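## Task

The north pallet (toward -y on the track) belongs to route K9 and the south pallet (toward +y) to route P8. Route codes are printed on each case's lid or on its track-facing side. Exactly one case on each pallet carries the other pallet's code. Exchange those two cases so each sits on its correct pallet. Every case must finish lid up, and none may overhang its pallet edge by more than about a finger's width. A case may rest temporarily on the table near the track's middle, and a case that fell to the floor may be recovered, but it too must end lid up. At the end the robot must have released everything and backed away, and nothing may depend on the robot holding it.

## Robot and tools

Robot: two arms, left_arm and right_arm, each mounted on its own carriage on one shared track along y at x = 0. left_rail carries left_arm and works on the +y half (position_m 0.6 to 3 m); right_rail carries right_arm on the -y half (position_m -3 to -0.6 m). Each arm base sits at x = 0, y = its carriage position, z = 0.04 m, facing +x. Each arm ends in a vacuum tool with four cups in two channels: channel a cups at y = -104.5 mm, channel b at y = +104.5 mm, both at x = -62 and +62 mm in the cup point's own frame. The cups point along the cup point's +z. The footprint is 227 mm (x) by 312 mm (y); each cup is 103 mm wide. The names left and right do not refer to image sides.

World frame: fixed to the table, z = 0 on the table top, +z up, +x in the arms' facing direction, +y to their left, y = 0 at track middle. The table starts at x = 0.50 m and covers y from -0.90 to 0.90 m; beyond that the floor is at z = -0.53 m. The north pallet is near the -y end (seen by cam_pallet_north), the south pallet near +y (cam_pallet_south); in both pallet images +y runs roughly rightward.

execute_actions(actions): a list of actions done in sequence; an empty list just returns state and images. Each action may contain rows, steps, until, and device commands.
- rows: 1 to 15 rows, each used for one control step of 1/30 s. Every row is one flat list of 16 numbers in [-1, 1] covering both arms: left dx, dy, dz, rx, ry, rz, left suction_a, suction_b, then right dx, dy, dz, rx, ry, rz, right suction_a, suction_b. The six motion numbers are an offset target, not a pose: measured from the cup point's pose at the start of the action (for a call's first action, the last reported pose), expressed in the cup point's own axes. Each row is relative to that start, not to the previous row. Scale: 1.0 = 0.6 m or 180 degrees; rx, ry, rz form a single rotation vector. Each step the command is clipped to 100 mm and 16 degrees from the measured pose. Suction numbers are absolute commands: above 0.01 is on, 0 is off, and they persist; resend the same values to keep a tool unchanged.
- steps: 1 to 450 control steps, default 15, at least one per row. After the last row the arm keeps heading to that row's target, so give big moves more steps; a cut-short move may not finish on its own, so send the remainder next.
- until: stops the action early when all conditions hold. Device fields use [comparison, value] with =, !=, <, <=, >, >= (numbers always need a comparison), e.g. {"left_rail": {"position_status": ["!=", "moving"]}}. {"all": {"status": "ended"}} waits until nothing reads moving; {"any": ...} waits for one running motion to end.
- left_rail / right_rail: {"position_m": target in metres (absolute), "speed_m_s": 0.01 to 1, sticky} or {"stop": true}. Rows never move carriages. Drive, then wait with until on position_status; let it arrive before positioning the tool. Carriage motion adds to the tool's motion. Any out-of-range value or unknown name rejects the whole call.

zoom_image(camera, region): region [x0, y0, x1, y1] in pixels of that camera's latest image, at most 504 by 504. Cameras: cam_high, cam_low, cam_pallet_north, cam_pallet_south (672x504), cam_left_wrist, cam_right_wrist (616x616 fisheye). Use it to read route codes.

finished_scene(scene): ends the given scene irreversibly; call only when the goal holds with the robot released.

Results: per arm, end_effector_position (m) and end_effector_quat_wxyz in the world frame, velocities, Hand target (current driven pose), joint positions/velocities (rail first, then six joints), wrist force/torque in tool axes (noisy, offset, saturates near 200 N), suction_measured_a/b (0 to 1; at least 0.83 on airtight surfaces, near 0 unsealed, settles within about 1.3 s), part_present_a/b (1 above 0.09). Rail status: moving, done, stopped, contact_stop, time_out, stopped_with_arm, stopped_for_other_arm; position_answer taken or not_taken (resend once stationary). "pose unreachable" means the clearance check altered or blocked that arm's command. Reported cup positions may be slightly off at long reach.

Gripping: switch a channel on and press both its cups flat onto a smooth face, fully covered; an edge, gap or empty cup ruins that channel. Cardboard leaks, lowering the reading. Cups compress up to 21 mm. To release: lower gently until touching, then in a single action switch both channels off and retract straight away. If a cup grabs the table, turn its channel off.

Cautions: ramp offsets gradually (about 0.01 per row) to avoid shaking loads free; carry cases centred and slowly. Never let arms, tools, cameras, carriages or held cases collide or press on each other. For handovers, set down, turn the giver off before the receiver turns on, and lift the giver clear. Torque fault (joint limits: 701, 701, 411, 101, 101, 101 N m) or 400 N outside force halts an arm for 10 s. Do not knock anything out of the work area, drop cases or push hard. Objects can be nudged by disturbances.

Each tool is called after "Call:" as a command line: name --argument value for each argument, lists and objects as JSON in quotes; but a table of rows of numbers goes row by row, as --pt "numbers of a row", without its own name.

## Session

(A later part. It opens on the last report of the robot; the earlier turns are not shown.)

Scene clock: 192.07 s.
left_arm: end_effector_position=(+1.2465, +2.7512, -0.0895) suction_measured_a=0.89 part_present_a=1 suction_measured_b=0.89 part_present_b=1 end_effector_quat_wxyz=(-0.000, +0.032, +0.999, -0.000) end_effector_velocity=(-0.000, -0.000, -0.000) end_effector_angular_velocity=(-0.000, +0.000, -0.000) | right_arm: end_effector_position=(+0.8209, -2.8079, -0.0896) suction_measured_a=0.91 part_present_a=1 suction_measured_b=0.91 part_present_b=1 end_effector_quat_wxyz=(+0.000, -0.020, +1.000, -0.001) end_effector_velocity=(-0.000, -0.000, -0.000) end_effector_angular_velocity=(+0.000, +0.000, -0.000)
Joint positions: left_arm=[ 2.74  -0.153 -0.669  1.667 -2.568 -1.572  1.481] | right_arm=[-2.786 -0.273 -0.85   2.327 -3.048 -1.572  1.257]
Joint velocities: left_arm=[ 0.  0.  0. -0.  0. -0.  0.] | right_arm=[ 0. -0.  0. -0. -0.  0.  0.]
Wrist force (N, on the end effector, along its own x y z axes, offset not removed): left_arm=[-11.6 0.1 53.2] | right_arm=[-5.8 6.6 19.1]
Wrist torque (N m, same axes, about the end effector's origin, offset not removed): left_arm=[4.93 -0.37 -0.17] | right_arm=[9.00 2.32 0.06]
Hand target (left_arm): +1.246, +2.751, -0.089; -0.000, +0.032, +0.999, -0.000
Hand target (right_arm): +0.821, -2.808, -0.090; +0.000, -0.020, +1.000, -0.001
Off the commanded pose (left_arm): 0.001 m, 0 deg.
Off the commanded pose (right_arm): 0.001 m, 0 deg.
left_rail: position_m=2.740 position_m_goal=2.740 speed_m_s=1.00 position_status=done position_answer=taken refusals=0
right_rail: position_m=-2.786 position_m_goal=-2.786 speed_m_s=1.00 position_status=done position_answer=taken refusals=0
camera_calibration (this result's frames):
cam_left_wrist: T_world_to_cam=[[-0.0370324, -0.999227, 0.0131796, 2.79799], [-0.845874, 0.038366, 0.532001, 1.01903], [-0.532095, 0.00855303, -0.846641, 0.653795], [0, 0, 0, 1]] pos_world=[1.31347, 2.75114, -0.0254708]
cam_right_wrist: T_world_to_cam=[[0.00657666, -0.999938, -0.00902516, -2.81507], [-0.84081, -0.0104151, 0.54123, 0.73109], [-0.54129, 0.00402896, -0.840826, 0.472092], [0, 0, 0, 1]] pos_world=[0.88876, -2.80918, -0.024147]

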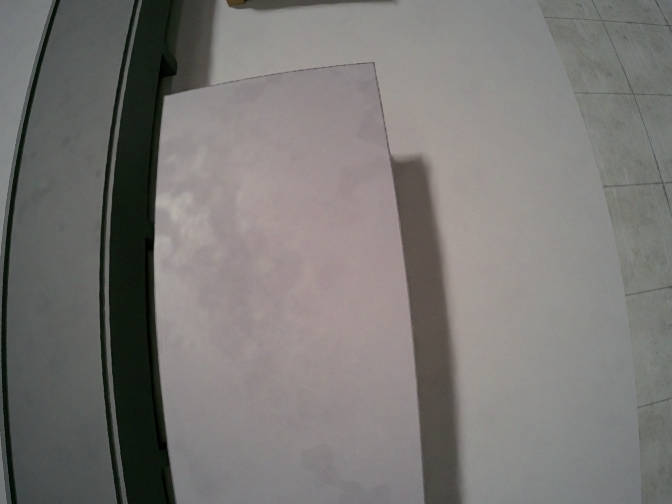

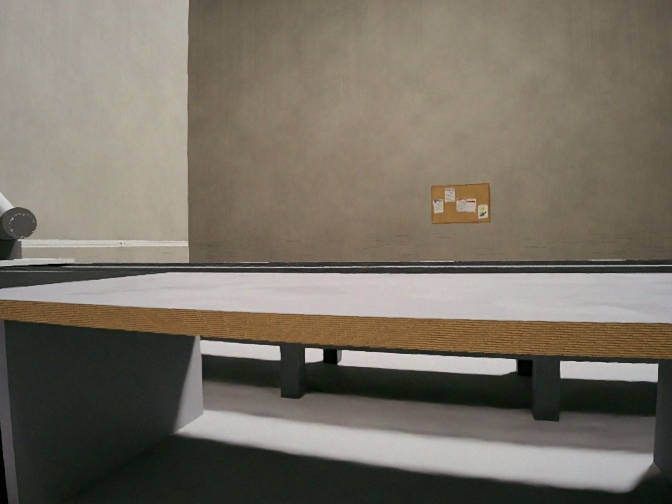

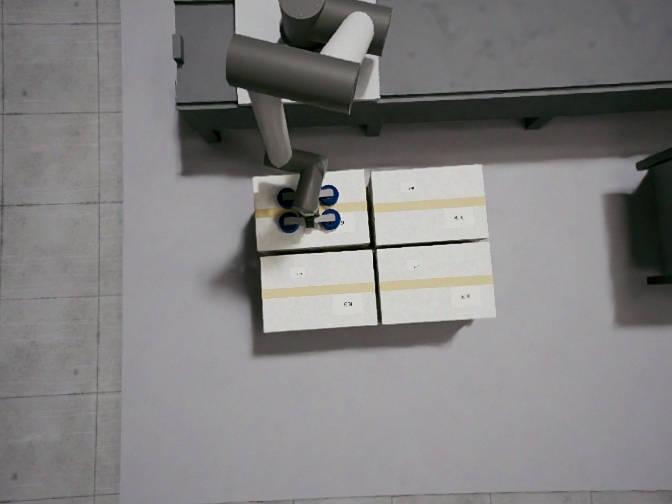

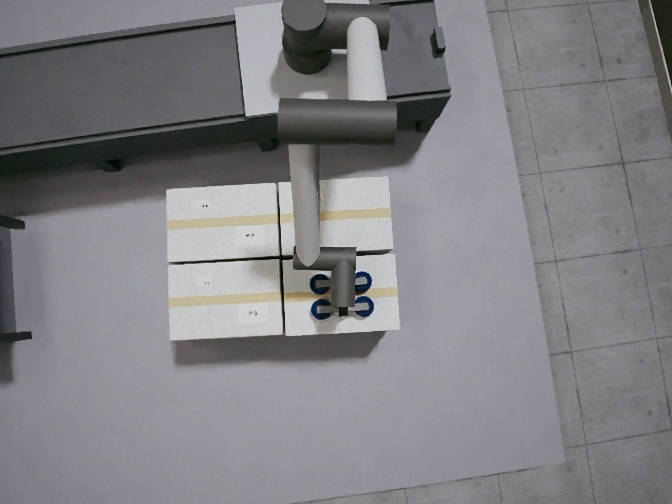

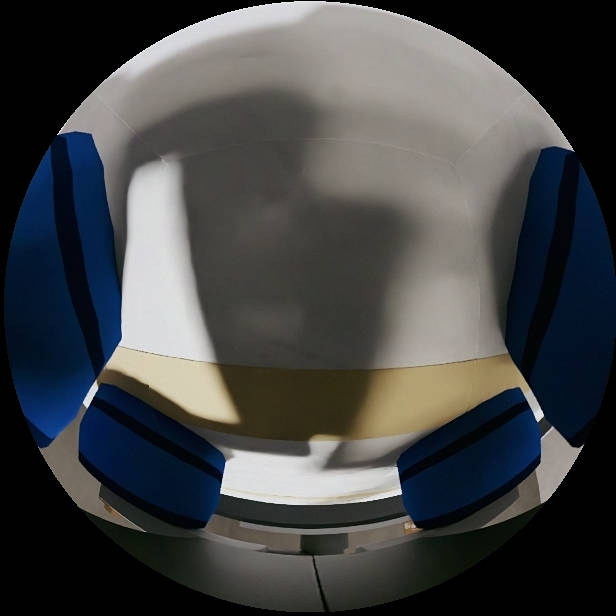

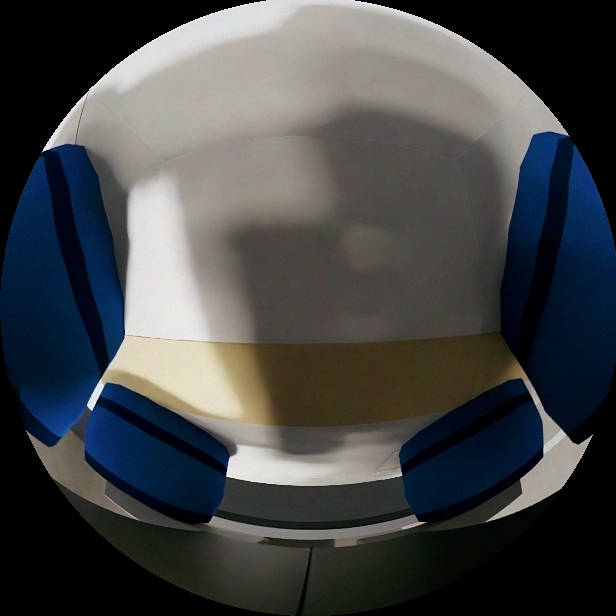

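Call:
execute_actions --actions '[{"rows":[[0.003,-0.003,0.002,0,0,0,1,1,-0.003,0.004,0.002,0,0,0,1,1],[0.007,-0.006,0.005,0,0,0,1,1,-0.006,0.008,0.005,0,0,0,1,1],[0.010,-0.009,0.009,0,0,0,1,1,-0.009,0.012,0.009,0,0,0,1,1],[0.013,-0.011,0.013,0,0,0,1,1,-0.011,0.015,0.013,0,0,0,1,1],[0.013,-0.011,0.017,0,0,0,1,1,-0.011,0.015,0.017,0,0,0,1,1],[0.013,-0.011,0.021,0,0,0,1,1,-0.011,0.015,0.021,0,0,0,1,1],[0.013,-0.011,0.024,0,0,0,1,1,-0.011,0.015,0.024,0,0,0,1,1]],"steps":9}]'

Call:
execute_actions --actions '[]'

Scene clock: 202.73 s.
left_arm: end_effector_position=(+1.2401, +2.7466, -0.0983) suction_measured_a=0.89 part_present_a=1 suction_measured_b=0.89 part_present_b=1 end_effector_quat_wxyz=(-0.000, +0.032, +0.999, -0.000) end_effector_velocity=(-0.017, -0.012, -0.047) end_effector_angular_velocity=(+0.000, +0.002, +0.000) | right_arm: end_effector_position=(+0.8258, -2.8006, -0.0983) suction_measured_a=0.91 part_present_a=1 suction_measured_b=0.91 part_present_b=1 end_effector_quat_wxyz=(-0.000, -0.020, +1.000, -0.001) end_effector_velocity=(+0.010, +0.017, -0.046) end_effector_angular_velocity=(+0.001, +0.004, +0.000)
Joint positions: left_arm=[ 2.74  -0.158 -0.665  1.677 -2.583 -1.571  1.477] | right_arm=[-2.786 -0.263 -0.836  2.319 -3.054 -1.572  1.267]
Joint velocities: left_arm=[ 0.    -0.012  0.036  0.022 -0.055  0.    -0.012] | right_arm=[ 0.     0.024  0.073 -0.023 -0.046 -0.     0.024]
Wrist force (N, on the end effector, along its own x y z axes, offset not removed): left_arm=[-4.6 -4.3 52.9] | right_arm=[-8.0 11.3 23.8]
Wrist torque (N m, same axes, about the end effector's origin, offset not removed): left_arm=[4.96 -1.24 -0.31] | right_arm=[9.21 2.11 0.11]
Hand target (left_arm): +1.238, +2.745, -0.104; -0.000, +0.032, +0.999, -0.000
Hand target (right_arm): +0.827, -2.799, -0.104; -0.000, -0.020, +1.000, -0.001
Off the commanded pose (left_arm): 0.006 m, 0 deg.
Off the commanded pose (right_arm): 0.006 m, 0 deg.
left_rail: position_m=2.740 position_m_goal=2.740 speed_m_s=1.00 position_status=done position_answer=taken refusals=0
right_rail: position_m=-2.786 position_m_goal=-2.786 speed_m_s=1.00 position_status=done position_answer=taken refusals=0
camera_calibration (this result's frames):
cam_left_wrist: T_world_to_cam=[[-0.0371146, -0.999226, 0.0130252, 2.79339], [-0.845786, 0.0383519, 0.532142, 1.01841], [-0.53223, 0.00873365, -0.846555, 0.642629], [0, 0, 0, 1]] pos_world=[1.30706, 2.74656, -0.0343022]
cam_right_wrist: T_world_to_cam=[[0.00664662, -0.999936, -0.00915189, -2.80798], [-0.840775, -0.0105427, 0.541281, 0.739585], [-0.541343, 0.00409699, -0.840792, 0.467512], [0, 0, 0, 1]] pos_world=[0.893573, -2.80192, -0.0329412]

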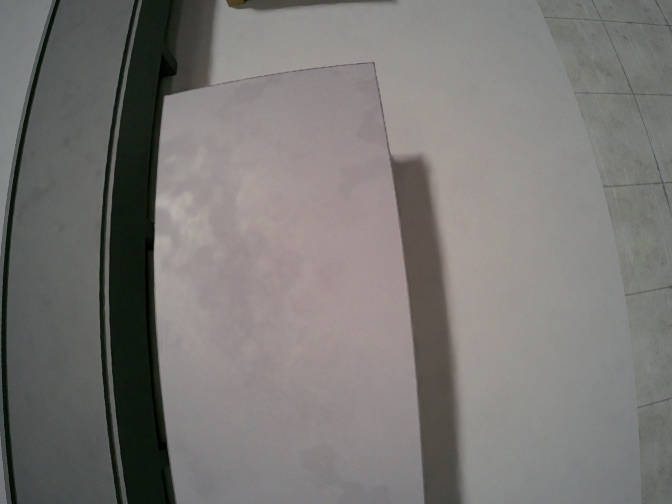

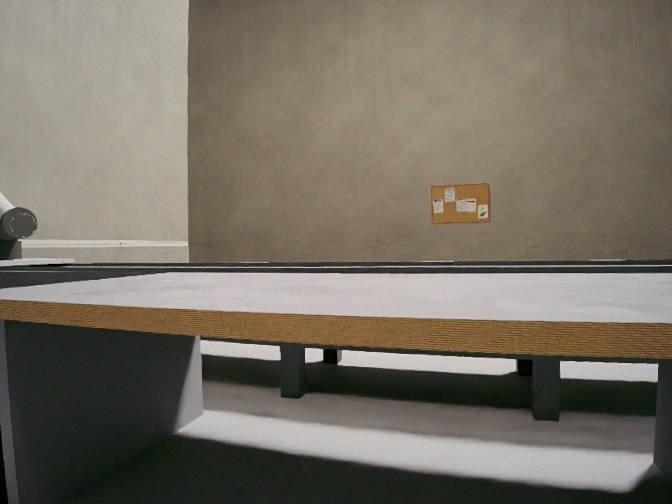

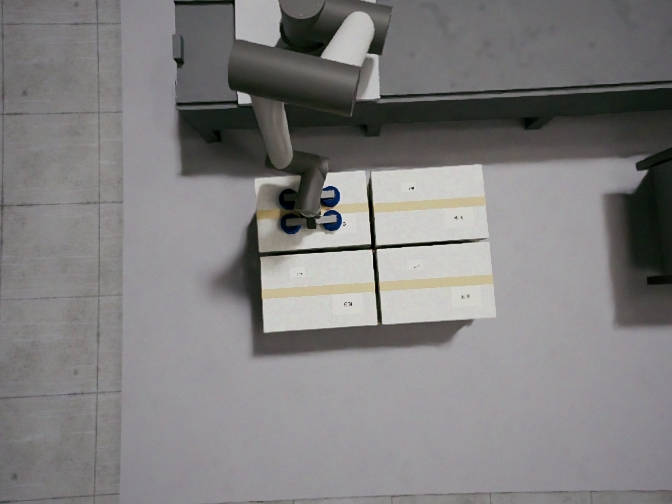

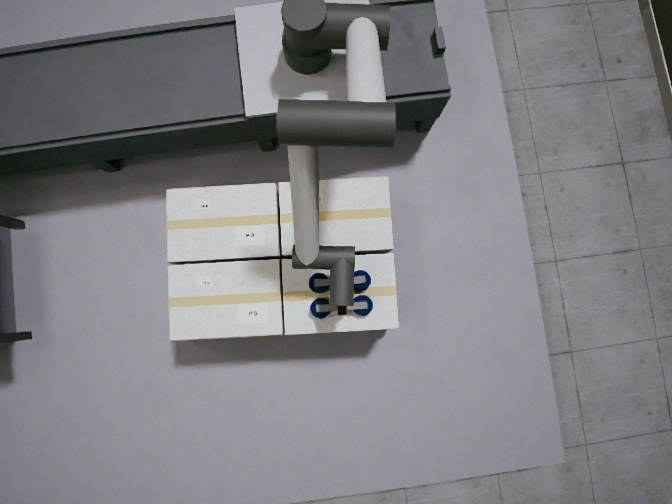

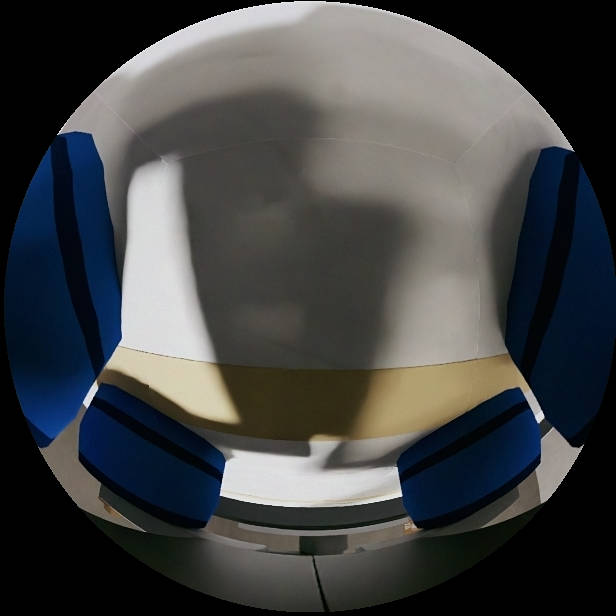

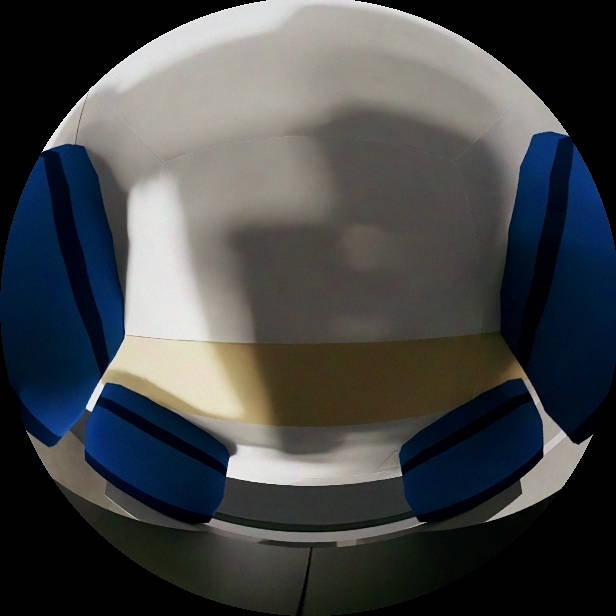

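Scene clock: 202.73 s.
left_arm: end_effector_position=(+1.2401, +2.7466, -0.0983) suction_measured_a=0.89 part_present_a=1 suction_measured_b=0.89 part_present_b=1 end_effector_quat_wxyz=(-0.000, +0.032, +0.999, -0.000) end_effector_velocity=(-0.017, -0.012, -0.047) end_effector_angular_velocity=(+0.000, +0.002, +0.000) | right_arm: end_effector_position=(+0.8258, -2.8006, -0.0983) suction_measured_a=0.91 part_present_a=1 suction_measured_b=0.91 part_present_b=1 end_effector_quat_wxyz=(-0.000, -0.020, +1.000, -0.001) end_effector_velocity=(+0.010, +0.017, -0.046) end_effector_angular_velocity=(+0.001, +0.004, +0.000)
Joint positions: left_arm=[ 2.74  -0.158 -0.665  1.677 -2.583 -1.571  1.477] | right_arm=[-2.786 -0.263 -0.836  2.319 -3.054 -1.572  1.267]
Joint velocities: left_arm=[ 0.    -0.012  0.036  0.022 -0.055  0.    -0.012] | right_arm=[ 0.     0.024  0.073 -0.023 -0.046 -0.     0.024]
Wrist force (N, on the end effector, along its own x y z axes, offset not removed): left_arm=[-4.6 -4.3 52.9] | right_arm=[-8.0 11.3 23.8]
Wrist torque (N m, same axes, about the end effector's origin, offset not removed): left_arm=[4.96 -1.24 -0.31] | right_arm=[9.21 2.11 0.11]
Hand target (left_arm): +1.238, +2.745, -0.104; -0.000, +0.032, +0.999, -0.000
Hand target (right_arm): +0.827, -2.799, -0.104; -0.000, -0.020, +1.000, -0.001
Off the commanded pose (left_arm): 0.006 m, 0 deg.
Off the commanded pose (right_arm): 0.006 m, 0 deg.
left_rail: position_m=2.740 position_m_goal=2.740 speed_m_s=1.00 position_status=done position_answer=taken refusals=0
right_rail: position_m=-2.786 position_m_goal=-2.786 speed_m_s=1.00 position_status=done position_answer=taken refusals=0
camera_calibration (this result's frames):
cam_left_wrist: T_world_to_cam=[[-0.0371146, -0.999226, 0.0130252, 2.79339], [-0.845786, 0.0383519, 0.532142, 1.01841], [-0.53223, 0.00873365, -0.846555, 0.642629], [0, 0, 0, 1]] pos_world=[1.30706, 2.74656, -0.0343022]
cam_right_wrist: T_world_to_cam=[[0.00664662, -0.999936, -0.00915189, -2.80798], [-0.840775, -0.0105427, 0.541281, 0.739585], [-0.541343, 0.00409699, -0.840792, 0.467512], [0, 0, 0, 1]] pos_world=[0.893573, -2.80192, -0.0329412]

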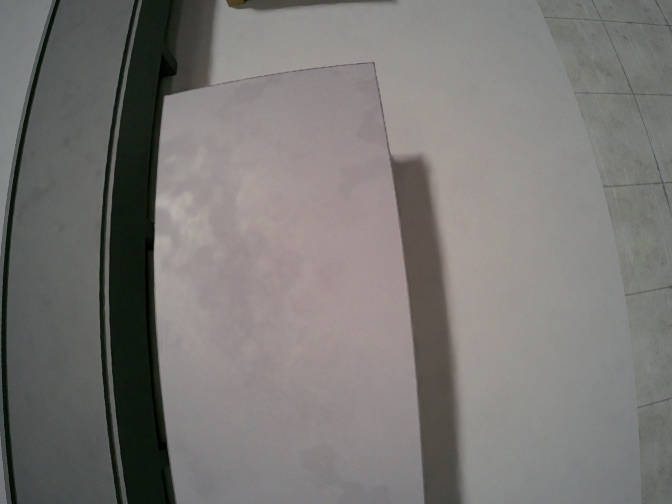

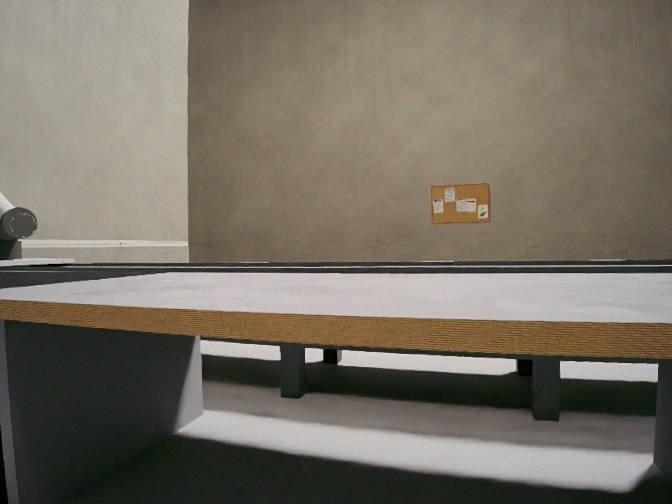

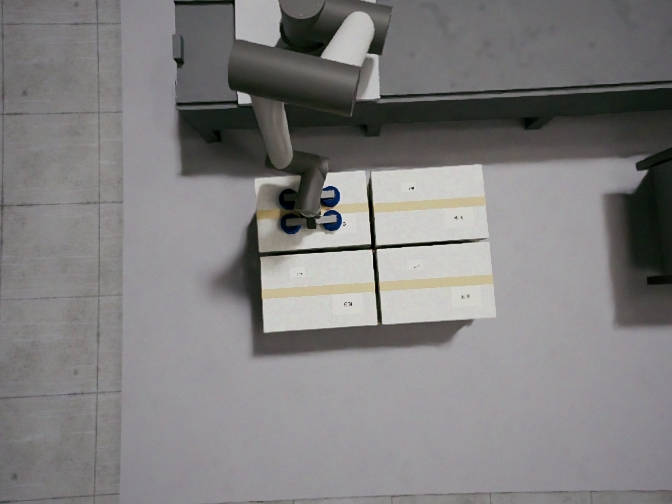

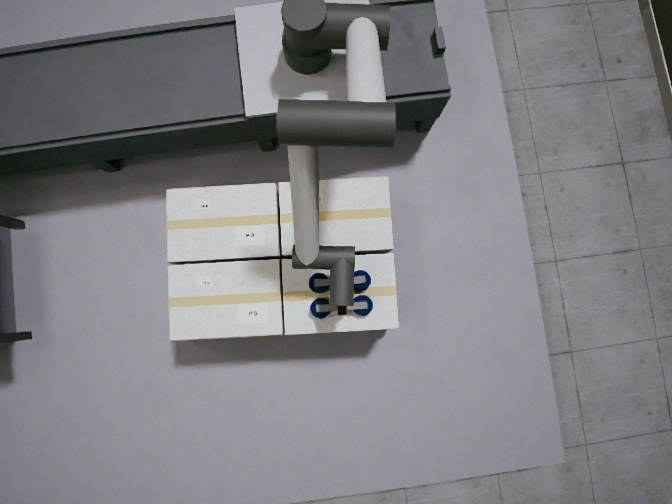

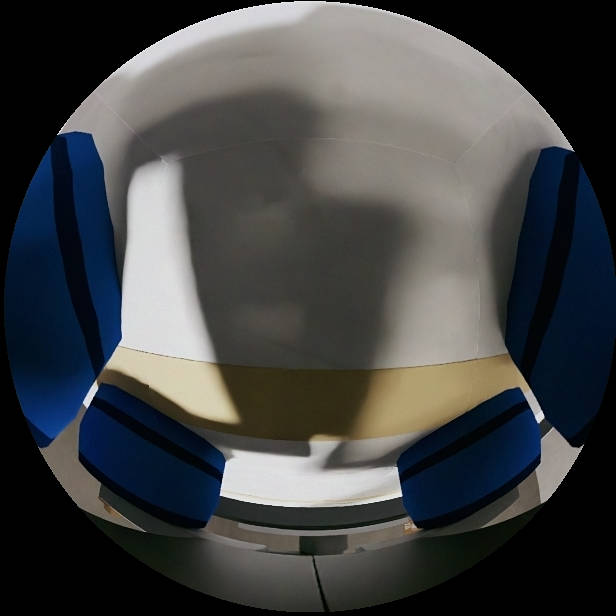

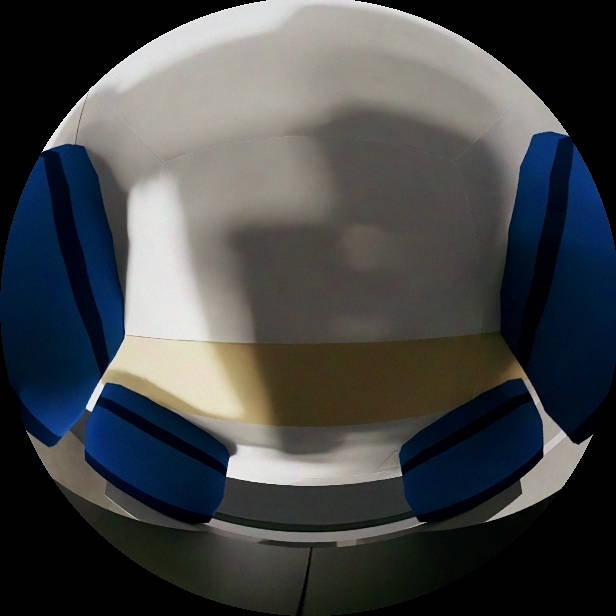

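Call:
execute_actions --actions '[]'

Call:
zoom_image --camera "cam_pallet_north" --region '[240, 150, 520, 350]'

Call:
zoom_image --camera "cam_pallet_south" --region '[150, 160, 420, 350]'

Scene clock: 205.53 s.
left_arm: end_effector_position=(+1.2382, +2.7451, -0.1038) suction_measured_a=0.89 part_present_a=1 suction_measured_b=0.89 part_present_b=1 end_effector_quat_wxyz=(-0.000, +0.032, +0.999, -0.000) end_effector_velocity=(-0.000, -0.000, -0.000) end_effector_angular_velocity=(-0.000, +0.000, -0.000) | right_arm: end_effector_position=(+0.8271, -2.7987, -0.1039) suction_measured_a=0.91 part_present_a=1 suction_measured_b=0.91 part_present_b=1 end_effector_quat_wxyz=(-0.000, -0.020, +1.000, -0.001) end_effector_velocity=(-0.000, +0.000, -0.000) end_effector_angular_velocity=(+0.000, +0.000, +0.000)
Joint positions: left_arm=[ 2.74  -0.159 -0.66   1.68  -2.589 -1.572  1.475] | right_arm=[-2.786 -0.26  -0.827  2.316 -3.06  -1.572  1.27 ]
Joint velocities: left_arm=[ 0. -0.  0. -0.  0. -0.  0.] | right_arm=[ 0.  0.  0. -0.  0. -0. -0.]
Wrist force (N, on the end effector, along its own x y z axes, offset not removed): left_arm=[-6.3 0.1 53.7] | right_arm=[-4.2 5.2 18.4]
Wrist torque (N m, same axes, about the end effector's origin, offset not removed): left_arm=[5.04 -1.02 -0.23] | right_arm=[8.71 2.17 0.02]
Hand target (left_arm): +1.238, +2.745, -0.104; -0.000, +0.032, +0.999, -0.000
Hand target (right_arm): +0.827, -2.799, -0.104; -0.000, -0.020, +1.000, -0.001
Off the commanded pose (left_arm): 0.000 m, 0 deg.
Off the commanded pose (right_arm): 0.000 m, 0 deg.
left_rail: position_m=2.740 position_m_goal=2.740 speed_m_s=1.00 position_status=done position_answer=taken refusals=0
right_rail: position_m=-2.786 position_m_goal=-2.786 speed_m_s=1.00 position_status=done position_answer=taken refusals=0
camera_calibration (this result's frames):
cam_left_wrist: T_world_to_cam=[[-0.0370408, -0.999227, 0.0131775, 2.79181], [-0.845833, 0.0383712, 0.532066, 1.01986], [-0.53216, 0.00856219, -0.846601, 0.637373], [0, 0, 0, 1]] pos_world=[1.30523, 2.74507, -0.039822]
cam_right_wrist: T_world_to_cam=[[0.00659352, -0.999937, -0.00904857, -2.80604], [-0.840771, -0.0104422, 0.54129, 0.744034], [-0.541351, 0.00403877, -0.840787, 0.463406], [0, 0, 0, 1]] pos_world=[0.894929, -2.79997, -0.0385035]

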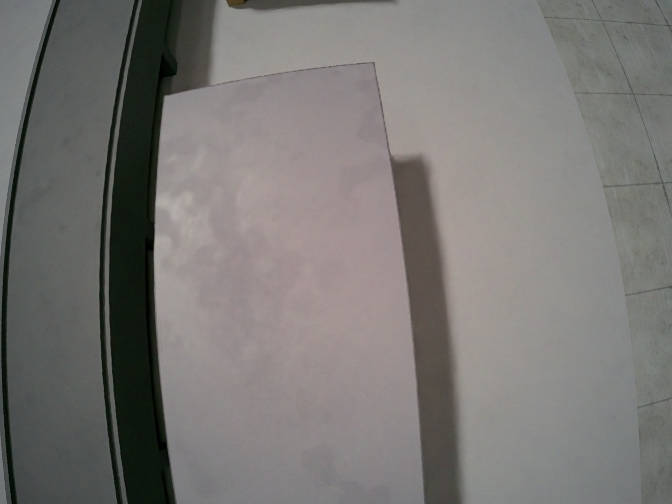

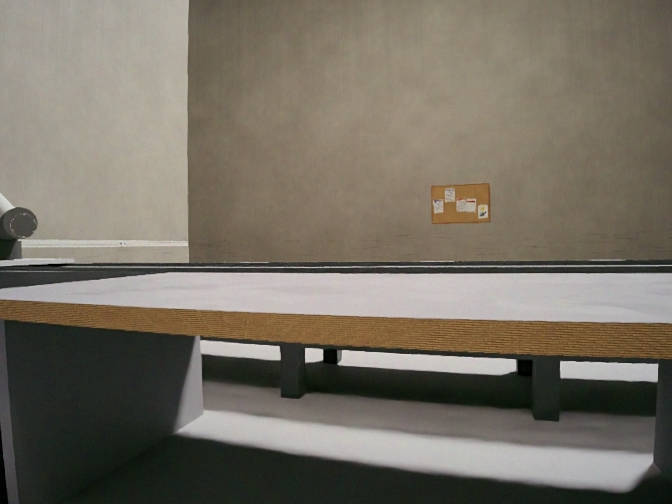

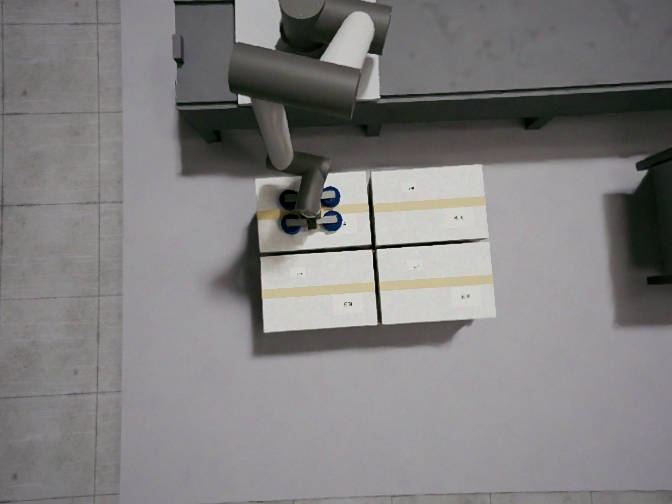

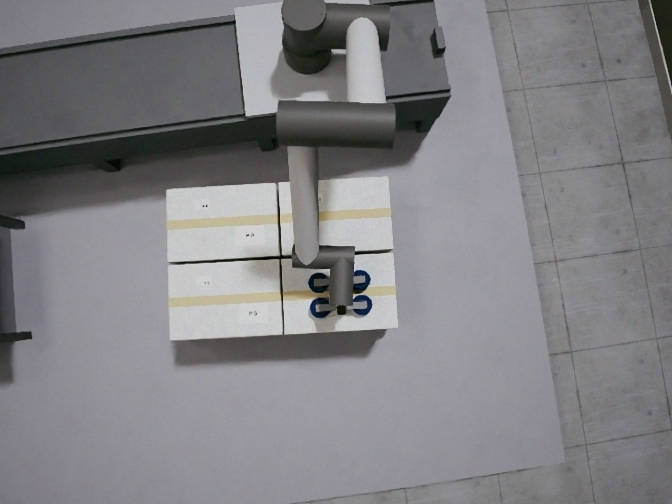

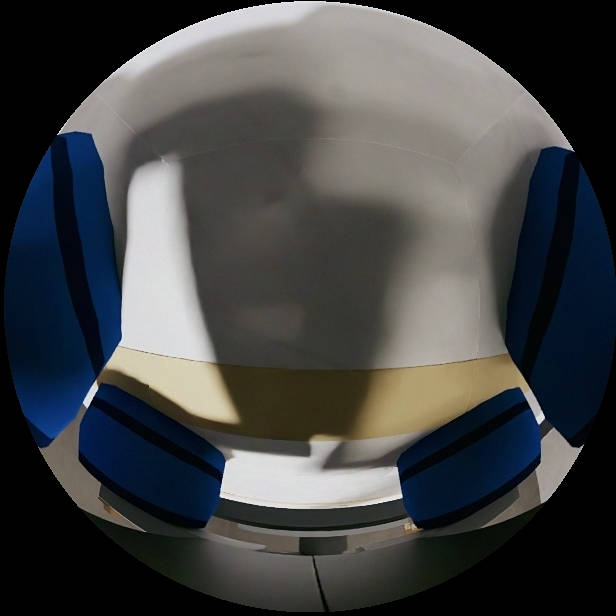

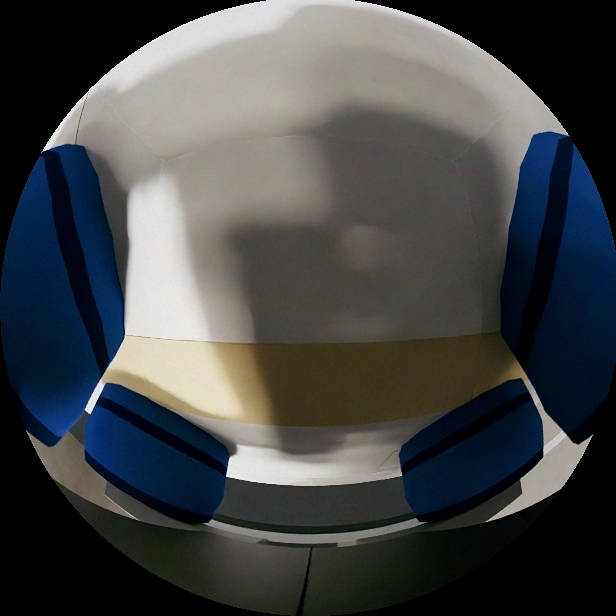

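Region (240, 150, 520, 350) of cam_pallet_north's 672x504 image, scaled by 1.800, with more detail than that image has; it fills the top 360 rows of this view, and the rest is white.

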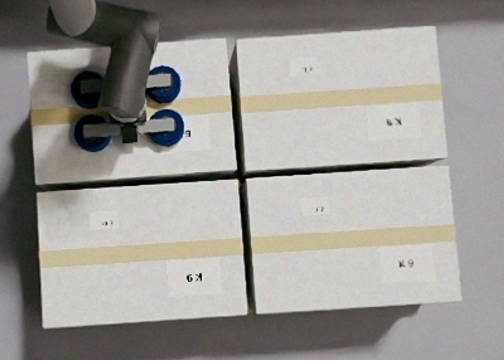

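Region (150, 160, 420, 350) of cam_pallet_south's 672x504 image, scaled by 1.867, with more detail than that image has; it fills the top 355 rows of this view, and the rest is white.

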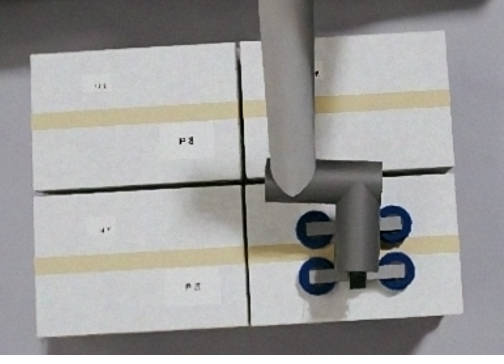

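Good alignment. Lower.

Call:
execute_actions --actions '[{"rows":[[0,0,0.003,0,0,0,1,1,0,0,0.003,0,0,0,1,1],[0,0,0.005,0,0,0,1,1,0,0,0.005,0,0,0,1,1]],"steps":2}]'

Scene clock: 208.27 s.
left_arm: end_effector_position=(+1.2382, +2.7451, -0.1040) suction_measured_a=0.89 part_present_a=1 suction_measured_b=0.89 part_present_b=1 end_effector_quat_wxyz=(-0.000, +0.032, +0.999, -0.000) end_effector_velocity=(-0.001, +0.000, -0.009) end_effector_angular_velocity=(-0.000, -0.000, +0.000) | right_arm: end_effector_position=(+0.8271, -2.7987, -0.1041) suction_measured_a=0.91 part_present_a=1 suction_measured_b=0.91 part_present_b=1 end_effector_quat_wxyz=(-0.000, -0.020, +1.000, -0.001) end_effector_velocity=(+0.001, -0.000, -0.009) end_effector_angular_velocity=(-0.000, -0.001, +0.000)
Joint positions: left_arm=[ 2.74  -0.159 -0.66   1.68  -2.59  -1.572  1.475] | right_arm=[-2.786 -0.26  -0.827  2.316 -3.06  -1.572  1.27 ]
Joint velocities: left_arm=[ 0.    -0.     0.008 -0.    -0.008  0.    -0.   ] | right_arm=[ 0.     0.     0.014 -0.002 -0.013  0.     0.   ]
Wrist force (N, on the end effector, along its own x y z axes, offset not removed): left_arm=[-2.0 -5.3 37.0] | right_arm=[-2.2 6.0 13.9]
Wrist torque (N m, same axes, about the end effector's origin, offset not removed): left_arm=[4.21 -1.23 -0.11] | right_arm=[8.67 2.27 -0.06]
Hand target (left_arm): +1.238, +2.745, -0.107; -0.000, +0.032, +0.999, -0.000
Hand target (right_arm): +0.827, -2.799, -0.107; -0.000, -0.020, +1.000, -0.001
Off the commanded pose (left_arm): 0.003 m, 0 deg.
Off the commanded pose (right_arm): 0.003 m, 0 deg.
left_rail: position_m=2.740 position_m_goal=2.740 speed_m_s=1.00 position_status=done position_answer=taken refusals=0
right_rail: position_m=-2.786 position_m_goal=-2.786 speed_m_s=1.00 position_status=done position_answer=taken refusals=0
camera_calibration (this result's frames):
cam_left_wrist: T_world_to_cam=[[-0.0370397, -0.999227, 0.0131761, 2.79182], [-0.845827, 0.0383695, 0.532076, 1.01993], [-0.53217, 0.00856322, -0.846594, 0.637234], [0, 0, 0, 1]] pos_world=[1.30521, 2.74507, -0.0399883]
cam_right_wrist: T_world_to_cam=[[0.00659448, -0.999937, -0.00904505, -2.80604], [-0.840778, -0.010441, 0.541279, 0.74413], [-0.54134, 0.00403543, -0.840794, 0.463255], [0, 0, 0, 1]] pos_world=[0.894931, -2.79997, -0.0386607]

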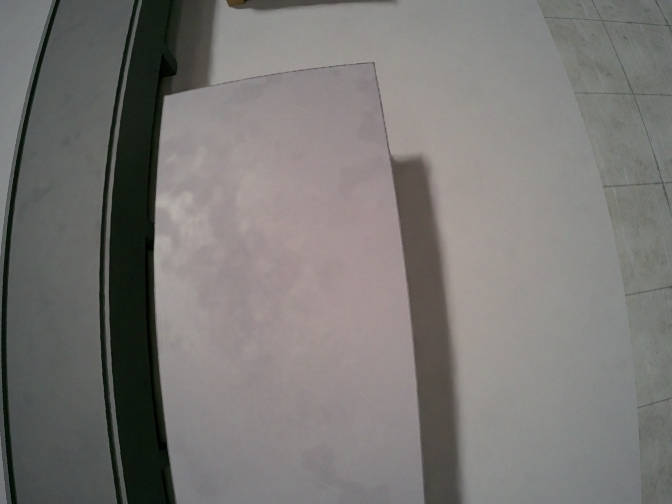

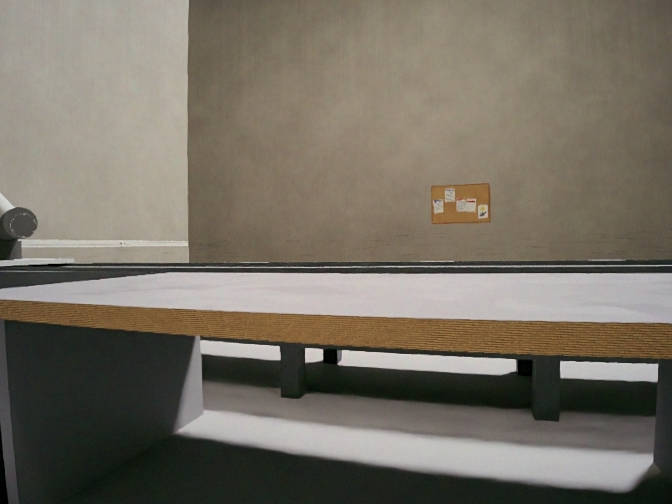

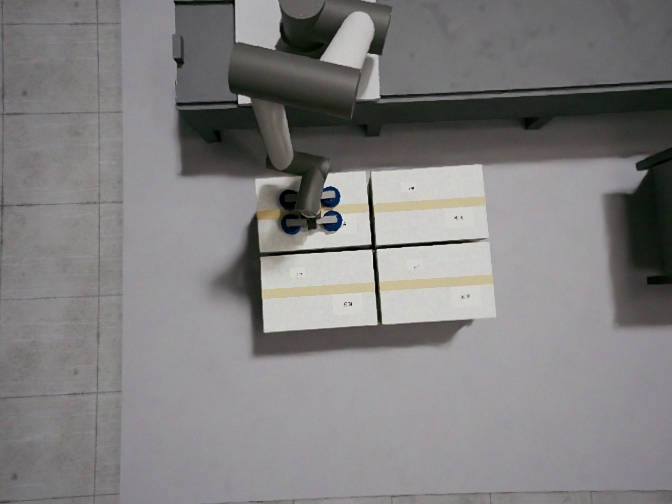

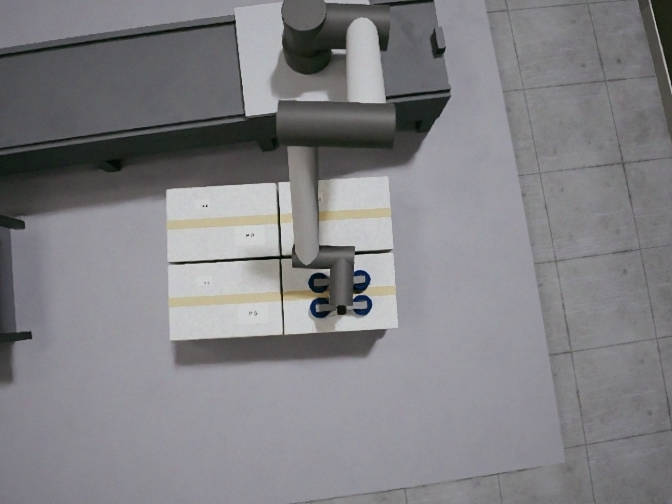

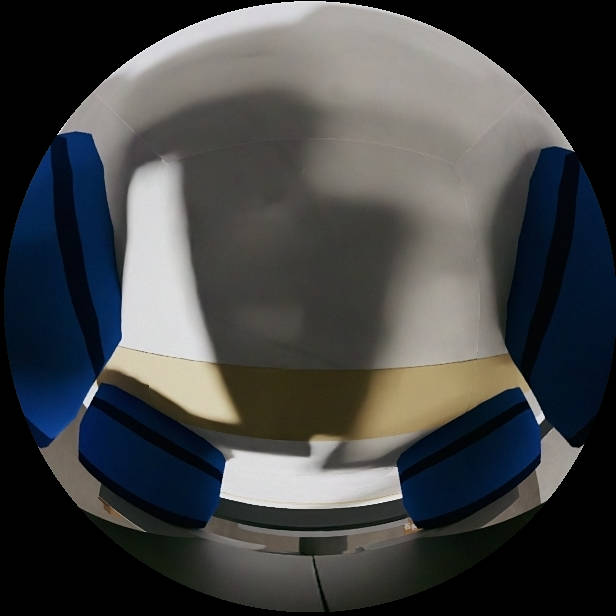

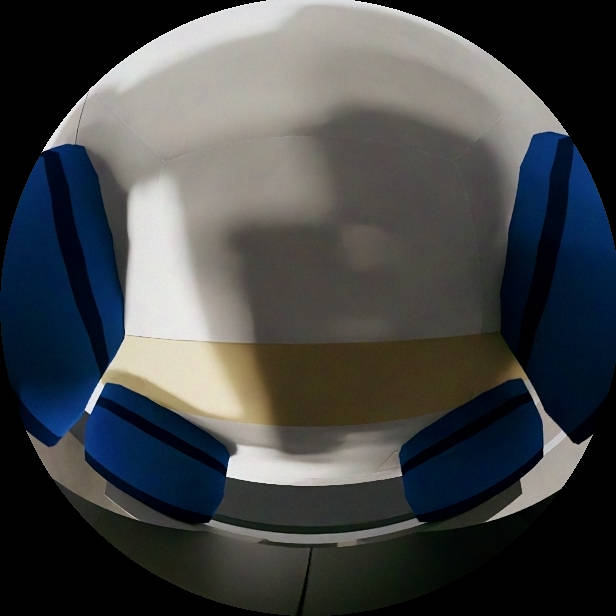

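Call:
execute_actions --actions '[]'

Scene clock: 209.53 s.
left_arm: end_effector_position=(+1.2382, +2.7451, -0.1068) suction_measured_a=0.89 part_present_a=1 suction_measured_b=0.89 part_present_b=1 end_effector_quat_wxyz=(-0.000, +0.032, +0.999, -0.000) end_effector_velocity=(-0.000, +0.000, -0.000) end_effector_angular_velocity=(+0.000, +0.000, -0.000) | right_arm: end_effector_position=(+0.8271, -2.7987, -0.1069) suction_measured_a=0.91 part_present_a=1 suction_measured_b=0.91 part_present_b=1 end_effector_quat_wxyz=(-0.000, -0.020, +1.000, -0.001) end_effector_velocity=(+0.000, -0.000, -0.000) end_effector_angular_velocity=(+0.000, +0.000, +0.000)
Joint positions: left_arm=[ 2.74  -0.159 -0.658  1.679 -2.592 -1.572  1.475] | right_arm=[-2.786 -0.26  -0.822  2.315 -3.064 -1.572  1.27 ]
Joint velocities: left_arm=[ 0. -0.  0.  0. -0. -0.  0.] | right_arm=[ 0.  0.  0. -0.  0. -0. -0.]
Wrist force (N, on the end effector, along its own x y z axes, offset not removed): left_arm=[-6.7 -3.7 52.1] | right_arm=[-4.5 5.5 20.9]
Wrist torque (N m, same axes, about the end effector's origin, offset not removed): left_arm=[4.72 -1.06 -0.20] | right_arm=[8.75 2.13 0.10]
Hand target (left_arm): +1.238, +2.745, -0.107; -0.000, +0.032, +0.999, -0.000
Hand target (right_arm): +0.827, -2.799, -0.107; -0.000, -0.020, +1.000, -0.001
Off the commanded pose (left_arm): 0.000 m, 0 deg.
Off the commanded pose (right_arm): 0.000 m, 0 deg.
left_rail: position_m=2.740 position_m_goal=2.740 speed_m_s=1.00 position_status=done position_answer=taken refusals=0
right_rail: position_m=-2.786 position_m_goal=-2.786 speed_m_s=1.00 position_status=done position_answer=taken refusals=0
camera_calibration (this result's frames):
cam_left_wrist: T_world_to_cam=[[-0.0370403, -0.999227, 0.0131844, 2.79185], [-0.845827, 0.0383745, 0.532075, 1.02143], [-0.532169, 0.00855645, -0.846595, 0.634863], [0, 0, 0, 1]] pos_world=[1.30522, 2.74506, -0.0428136]
cam_right_wrist: T_world_to_cam=[[0.00659266, -0.999937, -0.00905194, -2.80607], [-0.840758, -0.0104434, 0.541311, 0.745633], [-0.541371, 0.00404181, -0.840774, 0.460919], [0, 0, 0, 1]] pos_world=[0.894924, -2.79997, -0.0414903]

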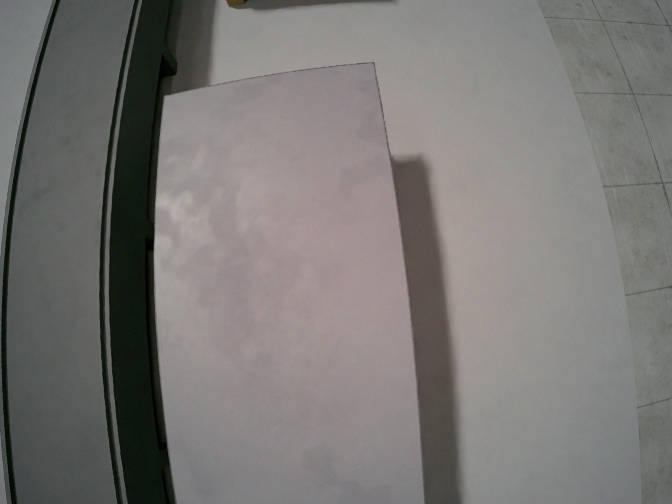

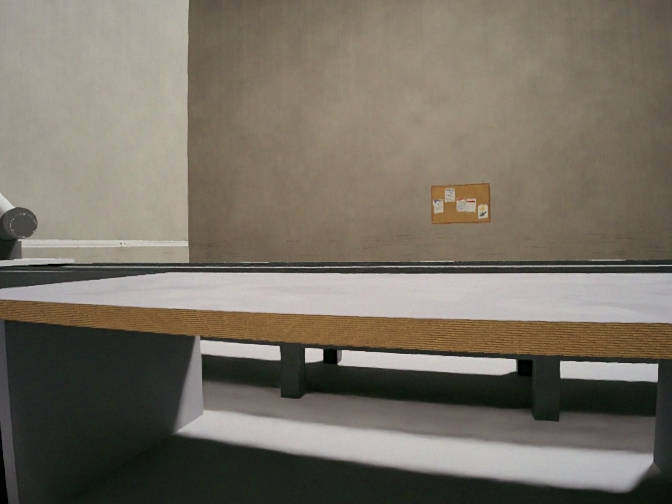

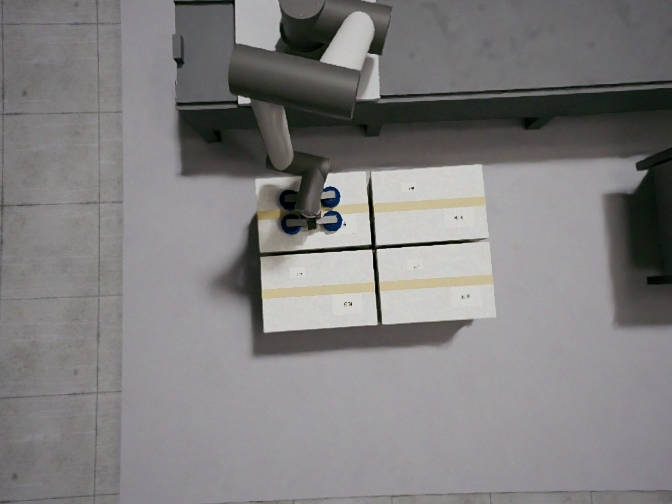

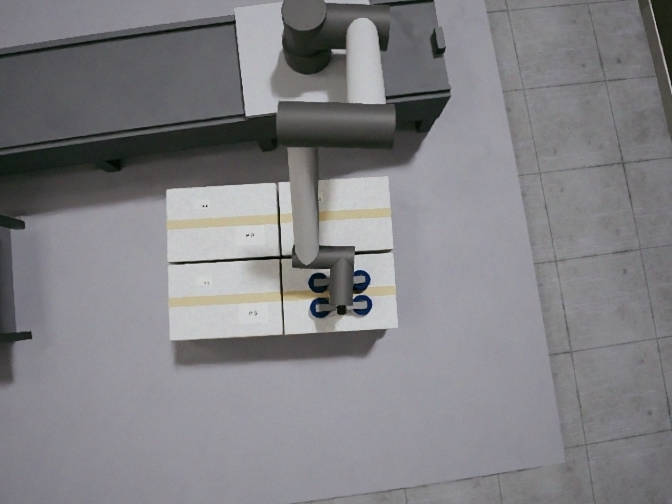

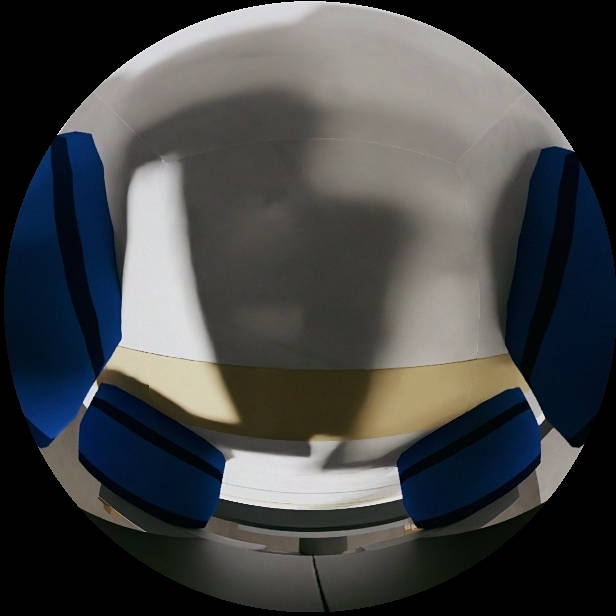

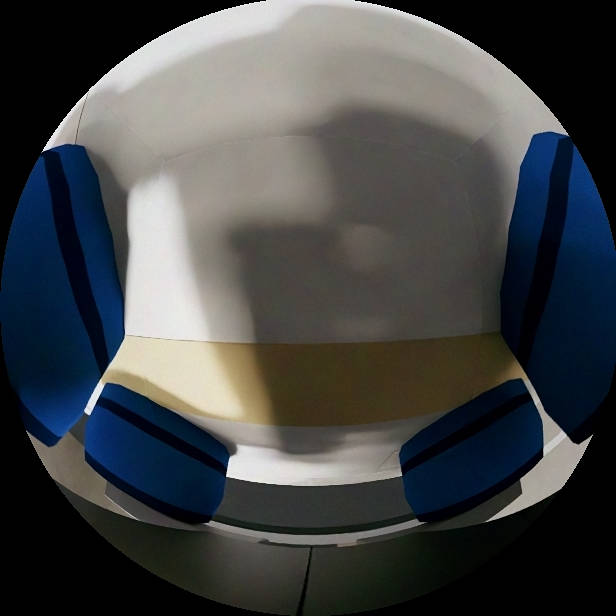

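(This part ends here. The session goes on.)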